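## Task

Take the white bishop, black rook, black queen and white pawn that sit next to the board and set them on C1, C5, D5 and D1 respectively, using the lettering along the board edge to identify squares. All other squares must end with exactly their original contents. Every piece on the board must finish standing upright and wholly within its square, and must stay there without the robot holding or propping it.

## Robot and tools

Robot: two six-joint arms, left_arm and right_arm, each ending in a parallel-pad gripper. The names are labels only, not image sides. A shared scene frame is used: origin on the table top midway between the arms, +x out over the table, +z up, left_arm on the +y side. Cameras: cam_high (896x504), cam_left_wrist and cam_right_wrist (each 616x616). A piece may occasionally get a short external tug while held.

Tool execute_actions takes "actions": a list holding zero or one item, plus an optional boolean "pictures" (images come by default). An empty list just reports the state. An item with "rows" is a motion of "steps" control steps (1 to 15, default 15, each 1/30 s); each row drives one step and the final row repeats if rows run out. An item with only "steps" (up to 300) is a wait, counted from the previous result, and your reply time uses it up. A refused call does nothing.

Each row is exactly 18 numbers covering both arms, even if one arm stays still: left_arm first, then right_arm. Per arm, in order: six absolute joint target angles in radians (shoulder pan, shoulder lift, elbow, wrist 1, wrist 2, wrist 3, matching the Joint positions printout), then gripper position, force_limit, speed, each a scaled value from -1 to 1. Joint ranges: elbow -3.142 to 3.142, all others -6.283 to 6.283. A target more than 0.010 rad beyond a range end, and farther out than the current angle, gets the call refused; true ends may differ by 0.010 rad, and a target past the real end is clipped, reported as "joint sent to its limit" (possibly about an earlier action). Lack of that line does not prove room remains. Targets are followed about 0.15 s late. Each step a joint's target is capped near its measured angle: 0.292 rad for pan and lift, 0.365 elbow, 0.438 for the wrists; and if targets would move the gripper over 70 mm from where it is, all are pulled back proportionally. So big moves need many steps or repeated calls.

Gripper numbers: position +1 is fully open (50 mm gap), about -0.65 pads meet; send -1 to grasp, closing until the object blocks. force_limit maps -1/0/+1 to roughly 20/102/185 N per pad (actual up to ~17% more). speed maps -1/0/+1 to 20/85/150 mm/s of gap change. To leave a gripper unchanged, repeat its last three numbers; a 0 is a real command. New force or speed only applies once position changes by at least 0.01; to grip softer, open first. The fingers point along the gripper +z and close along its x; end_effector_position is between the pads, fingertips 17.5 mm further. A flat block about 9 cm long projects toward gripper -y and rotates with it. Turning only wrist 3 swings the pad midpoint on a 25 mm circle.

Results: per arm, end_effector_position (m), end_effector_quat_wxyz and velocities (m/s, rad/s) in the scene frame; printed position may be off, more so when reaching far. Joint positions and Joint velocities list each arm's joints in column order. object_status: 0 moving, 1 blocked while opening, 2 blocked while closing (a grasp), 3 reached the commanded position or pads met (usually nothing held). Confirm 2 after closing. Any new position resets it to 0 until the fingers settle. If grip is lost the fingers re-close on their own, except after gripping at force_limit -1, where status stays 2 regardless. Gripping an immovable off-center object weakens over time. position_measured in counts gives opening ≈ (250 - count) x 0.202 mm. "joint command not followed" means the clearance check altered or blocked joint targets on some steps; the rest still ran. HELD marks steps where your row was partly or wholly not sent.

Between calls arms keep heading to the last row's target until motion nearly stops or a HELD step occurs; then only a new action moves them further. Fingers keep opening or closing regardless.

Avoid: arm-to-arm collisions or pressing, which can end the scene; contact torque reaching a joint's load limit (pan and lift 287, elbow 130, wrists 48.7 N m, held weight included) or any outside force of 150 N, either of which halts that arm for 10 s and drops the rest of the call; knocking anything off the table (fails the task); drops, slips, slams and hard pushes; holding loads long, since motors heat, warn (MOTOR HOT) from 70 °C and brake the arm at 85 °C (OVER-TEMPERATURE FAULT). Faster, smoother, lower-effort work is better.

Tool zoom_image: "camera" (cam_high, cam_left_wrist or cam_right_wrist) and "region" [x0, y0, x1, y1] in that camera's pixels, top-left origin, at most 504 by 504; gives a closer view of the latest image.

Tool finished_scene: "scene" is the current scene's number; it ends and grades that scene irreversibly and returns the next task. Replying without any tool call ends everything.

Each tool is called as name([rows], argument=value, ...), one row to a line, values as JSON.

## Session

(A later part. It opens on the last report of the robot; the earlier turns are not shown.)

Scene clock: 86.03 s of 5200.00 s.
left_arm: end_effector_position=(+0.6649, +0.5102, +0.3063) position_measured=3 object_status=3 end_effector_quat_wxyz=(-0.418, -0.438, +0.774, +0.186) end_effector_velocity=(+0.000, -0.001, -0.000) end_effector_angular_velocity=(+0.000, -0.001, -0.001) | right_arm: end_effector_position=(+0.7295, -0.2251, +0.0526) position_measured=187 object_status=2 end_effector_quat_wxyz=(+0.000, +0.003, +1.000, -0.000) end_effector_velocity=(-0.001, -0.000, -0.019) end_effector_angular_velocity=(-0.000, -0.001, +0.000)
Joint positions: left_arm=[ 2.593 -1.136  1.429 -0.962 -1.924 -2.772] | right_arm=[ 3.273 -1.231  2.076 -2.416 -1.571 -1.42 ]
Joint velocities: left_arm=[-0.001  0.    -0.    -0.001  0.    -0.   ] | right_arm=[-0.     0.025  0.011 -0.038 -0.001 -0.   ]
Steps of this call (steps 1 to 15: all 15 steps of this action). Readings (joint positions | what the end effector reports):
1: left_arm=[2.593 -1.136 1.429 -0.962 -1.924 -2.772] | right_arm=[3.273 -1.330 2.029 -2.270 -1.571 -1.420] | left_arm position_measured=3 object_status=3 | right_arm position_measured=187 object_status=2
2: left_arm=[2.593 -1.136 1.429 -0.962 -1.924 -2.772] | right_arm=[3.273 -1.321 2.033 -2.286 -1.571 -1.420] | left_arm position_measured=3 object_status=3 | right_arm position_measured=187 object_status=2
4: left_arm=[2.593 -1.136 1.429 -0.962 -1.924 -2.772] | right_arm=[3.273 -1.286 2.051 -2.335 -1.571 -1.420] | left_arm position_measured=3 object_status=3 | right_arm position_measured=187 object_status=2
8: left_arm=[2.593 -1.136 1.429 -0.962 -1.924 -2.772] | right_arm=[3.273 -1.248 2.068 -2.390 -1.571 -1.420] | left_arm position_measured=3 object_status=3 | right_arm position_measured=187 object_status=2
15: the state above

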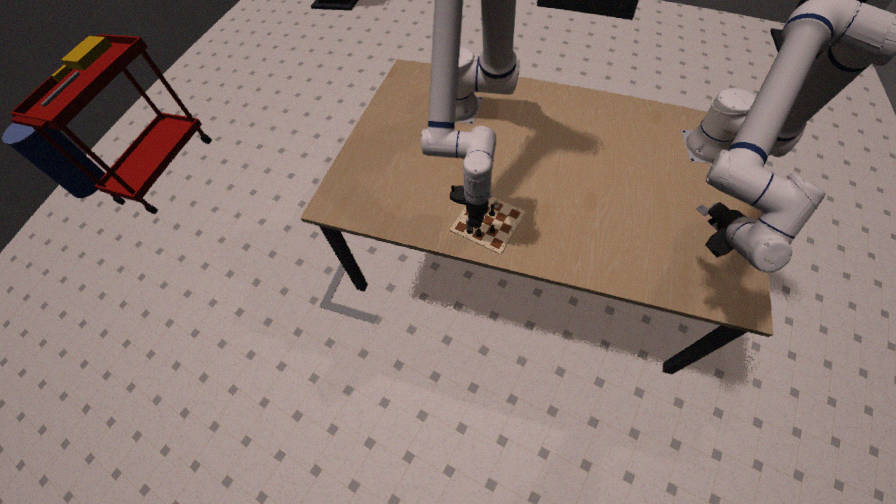

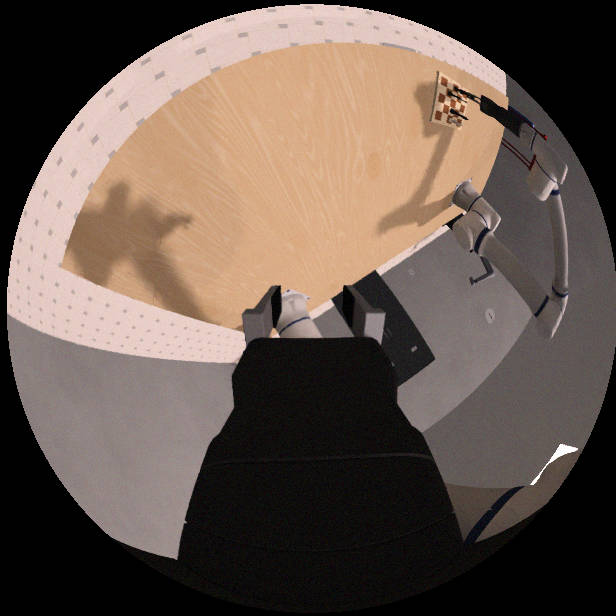

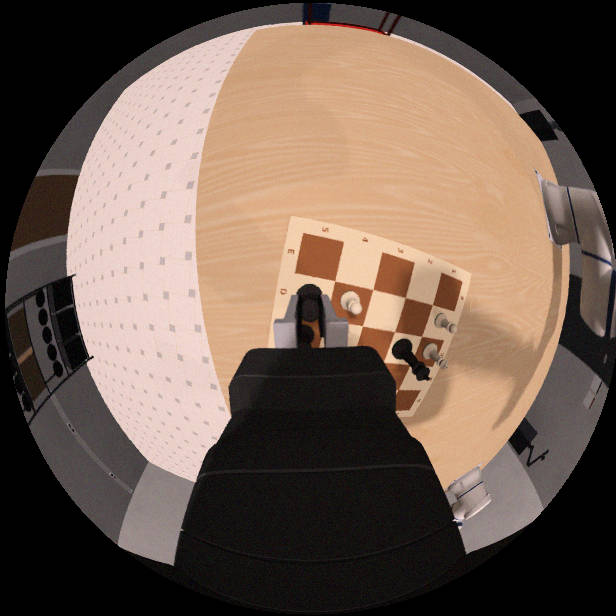

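execute_actions([
  {"rows":[[2.593,-1.136,1.429,-0.962,-1.924,-2.772,1,0,0,3.2726,-1.2277,2.0775,-2.4206,-1.571,-1.42,0.15,-0.5,0]],"steps":10},
], pictures=false)

execute_actions([
  {"rows":[[2.593,-1.136,1.429,-0.962,-1.924,-2.772,1,0,0,3.2726,-1.3308,2.0292,-2.2692,-1.571,-1.42,0.15,-0.5,0]]},
], pictures=false)

execute_actions([
  {"rows":[[2.593,-1.136,1.429,-0.962,-1.924,-2.772,1,0,0,3.41,-1.3308,2.0292,-2.2692,-1.571,-1.28,0.15,-0.5,0]]},
])

zoom_image(camera="cam_right_wrist", region=[230,140,450,340])

Scene clock: 90.70 s of 5200.00 s.
left_arm: end_effector_position=(+0.6649, +0.5102, +0.3063) position_measured=3 object_status=3 end_effector_quat_wxyz=(-0.418, -0.438, +0.774, +0.186) end_effector_velocity=(-0.000, -0.000, -0.001) end_effector_angular_velocity=(+0.002, +0.002, +0.000) | right_arm: end_effector_position=(+0.7292, -0.2252, +0.0497) position_measured=130 object_status=0 end_effector_quat_wxyz=(-0.000, +0.003, +1.000, -0.000) end_effector_velocity=(+0.002, +0.000, +0.002) end_effector_angular_velocity=(+0.001, -0.004, -0.000)
Joint positions: left_arm=[ 2.593 -1.136  1.429 -0.962 -1.924 -2.772] | right_arm=[ 3.273 -1.227  2.078 -2.421 -1.571 -1.42 ]
Joint velocities: left_arm=[-0.001  0.001  0.001 -0.     0.    -0.002] | right_arm=[ 0.    -0.001 -0.003  0.     0.     0.   ]
Steps of this call (steps 1 to 15: the robot went on to your last target; steps 16 to 90: nothing new was sent; then 1.33 s passed at rest; steps 91 to 100: all 10 steps of this action). Readings (joint positions | what the end effector reports):
91: left_arm=[2.593 -1.136 1.429 -0.962 -1.924 -2.772] | right_arm=[3.273 -1.228 2.078 -2.421 -1.571 -1.420] | left_arm position_measured=3 object_status=3 | right_arm position_measured=184 object_status=0
92: left_arm=[2.593 -1.136 1.429 -0.962 -1.924 -2.772] | right_arm=[3.273 -1.227 2.078 -2.421 -1.571 -1.420] | left_arm position_measured=3 object_status=3 | right_arm position_measured=170 object_status=0
94: left_arm=[2.593 -1.136 1.429 -0.962 -1.924 -2.772] | right_arm=[3.273 -1.227 2.078 -2.421 -1.571 -1.420] | left_arm position_measured=3 object_status=3 | right_arm position_measured=142 object_status=0
98: left_arm=[2.593 -1.136 1.429 -0.962 -1.924 -2.772] | right_arm=[3.273 -1.227 2.078 -2.421 -1.571 -1.420] | left_arm position_measured=3 object_status=3 | right_arm position_measured=130 object_status=0
100: the state above

Scene clock: 91.20 s of 5200.00 s.
left_arm: end_effector_position=(+0.6649, +0.5102, +0.3063) position_measured=3 object_status=3 end_effector_quat_wxyz=(-0.418, -0.438, +0.774, +0.186) end_effector_velocity=(+0.000, -0.001, -0.000) end_effector_angular_velocity=(-0.001, -0.002, -0.002) | right_arm: end_effector_position=(+0.7292, -0.2252, +0.1272) position_measured=130 object_status=3 end_effector_quat_wxyz=(-0.000, +0.003, +1.000, -0.000) end_effector_velocity=(-0.002, +0.000, +0.021) end_effector_angular_velocity=(+0.001, -0.000, +0.001)
Joint positions: left_arm=[ 2.593 -1.136  1.429 -0.962 -1.924 -2.772] | right_arm=[ 3.273 -1.327  2.031 -2.274 -1.571 -1.42 ]
Joint velocities: left_arm=[-0.001  0.    -0.    -0.001  0.     0.001] | right_arm=[ 0.    -0.027 -0.012  0.038  0.001 -0.   ]
Steps of this call (steps 1 to 15: all 15 steps of this action). Readings (joint positions | what the end effector reports):
1: left_arm=[2.593 -1.136 1.429 -0.962 -1.924 -2.772] | right_arm=[3.273 -1.228 2.077 -2.420 -1.571 -1.420] | left_arm position_measured=3 object_status=3 | right_arm position_measured=130 object_status=0
2: left_arm=[2.593 -1.136 1.429 -0.962 -1.924 -2.772] | right_arm=[3.273 -1.238 2.074 -2.404 -1.571 -1.420] | left_arm position_measured=3 object_status=3 | right_arm position_measured=130 object_status=3
4: left_arm=[2.593 -1.136 1.429 -0.962 -1.924 -2.772] | right_arm=[3.273 -1.273 2.055 -2.355 -1.571 -1.420] | left_arm position_measured=3 object_status=3 | right_arm position_measured=130 object_status=3
8: left_arm=[2.593 -1.136 1.429 -0.962 -1.924 -2.772] | right_arm=[3.273 -1.310 2.039 -2.300 -1.571 -1.420] | left_arm position_measured=3 object_status=3 | right_arm position_measured=130 object_status=3
15: the state above

Scene clock: 91.70 s of 5200.00 s.
left_arm: end_effector_position=(+0.6649, +0.5102, +0.3063) position_measured=3 object_status=3 end_effector_quat_wxyz=(-0.418, -0.438, +0.774, +0.186) end_effector_velocity=(-0.000, -0.000, +0.001) end_effector_angular_velocity=(+0.001, -0.001, +0.001) | right_arm: end_effector_position=(+0.6868, -0.1397, +0.1299) position_measured=130 object_status=3 end_effector_quat_wxyz=(+0.000, +0.004, +1.000, -0.000) end_effector_velocity=(-0.015, +0.027, +0.001) end_effector_angular_velocity=(+0.001, -0.001, -0.001)
Joint positions: left_arm=[ 2.593 -1.136  1.429 -0.962 -1.924 -2.772] | right_arm=[ 3.404 -1.331  2.029 -2.269 -1.571 -1.286]
Joint velocities: left_arm=[-0.    -0.001 -0.     0.    -0.    -0.001] | right_arm=[ 0.042 -0.001 -0.001  0.001  0.001  0.043]
Steps of this call (steps 1 to 15: all 15 steps of this action). Readings (joint positions | what the end effector reports):
1: left_arm=[2.593 -1.136 1.429 -0.962 -1.924 -2.772] | right_arm=[3.273 -1.328 2.030 -2.273 -1.571 -1.420] | left_arm position_measured=3 object_status=3 | right_arm position_measured=130 object_status=3
2: left_arm=[2.593 -1.136 1.429 -0.962 -1.924 -2.772] | right_arm=[3.283 -1.328 2.030 -2.272 -1.571 -1.409] | left_arm position_measured=3 object_status=3 | right_arm position_measured=130 object_status=3
4: left_arm=[2.593 -1.136 1.429 -0.962 -1.924 -2.772] | right_arm=[3.320 -1.329 2.030 -2.271 -1.571 -1.371] | left_arm position_measured=3 object_status=3 | right_arm position_measured=130 object_status=3
8: left_arm=[2.593 -1.136 1.429 -0.962 -1.924 -2.772] | right_arm=[3.377 -1.330 2.030 -2.270 -1.571 -1.314] | left_arm position_measured=3 object_status=3 | right_arm position_measured=130 object_status=3
15: the state above

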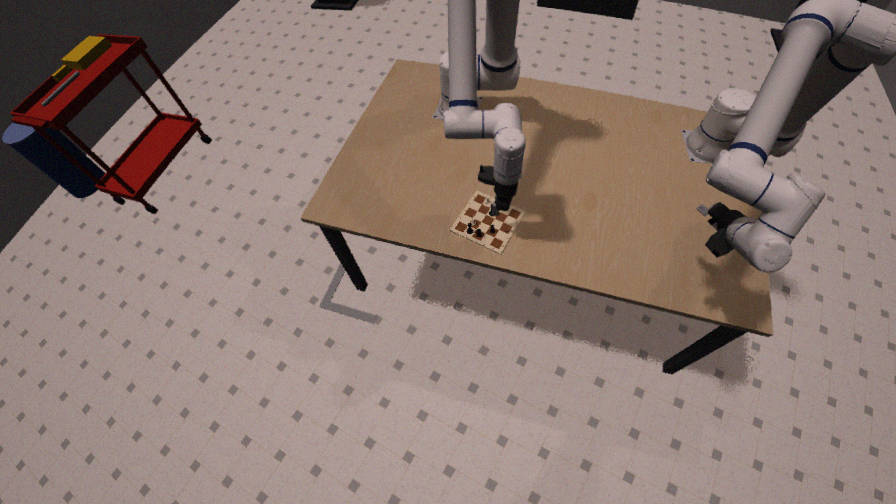

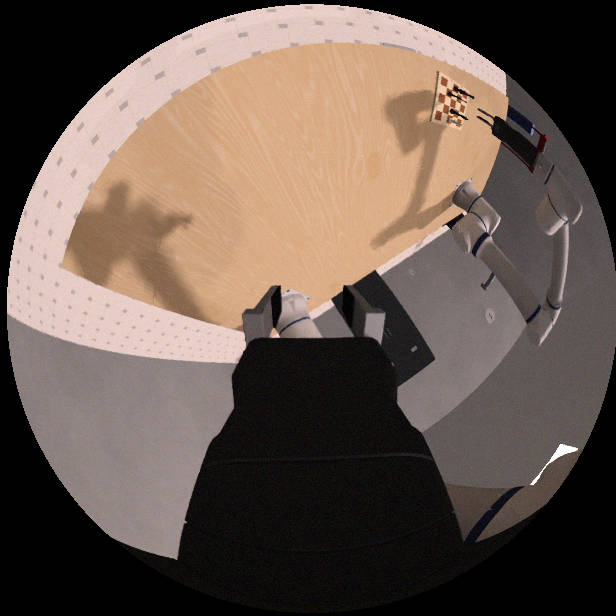

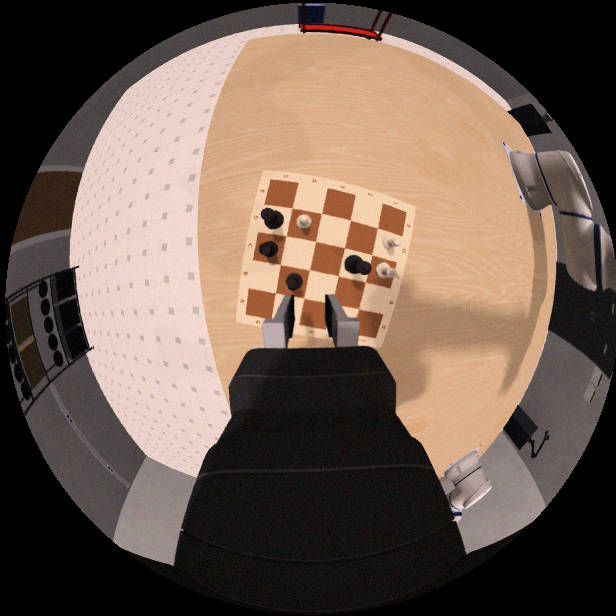

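Region (230, 140, 450, 340) of cam_right_wrist's 616x616 image, scaled by 2.291, with more detail than that image has; it fills the top 458 rows of this view, and the rest is white.

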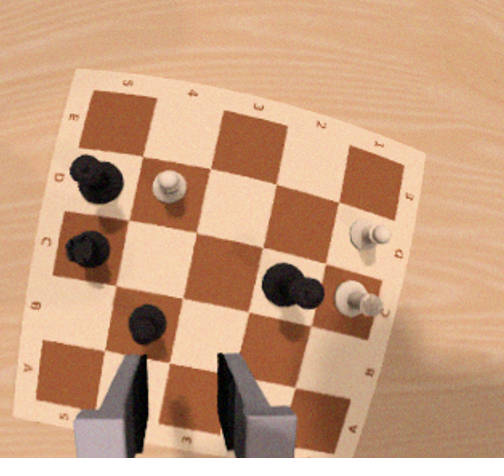

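finished_scene(scene=2)

The scene is finished: the task was done.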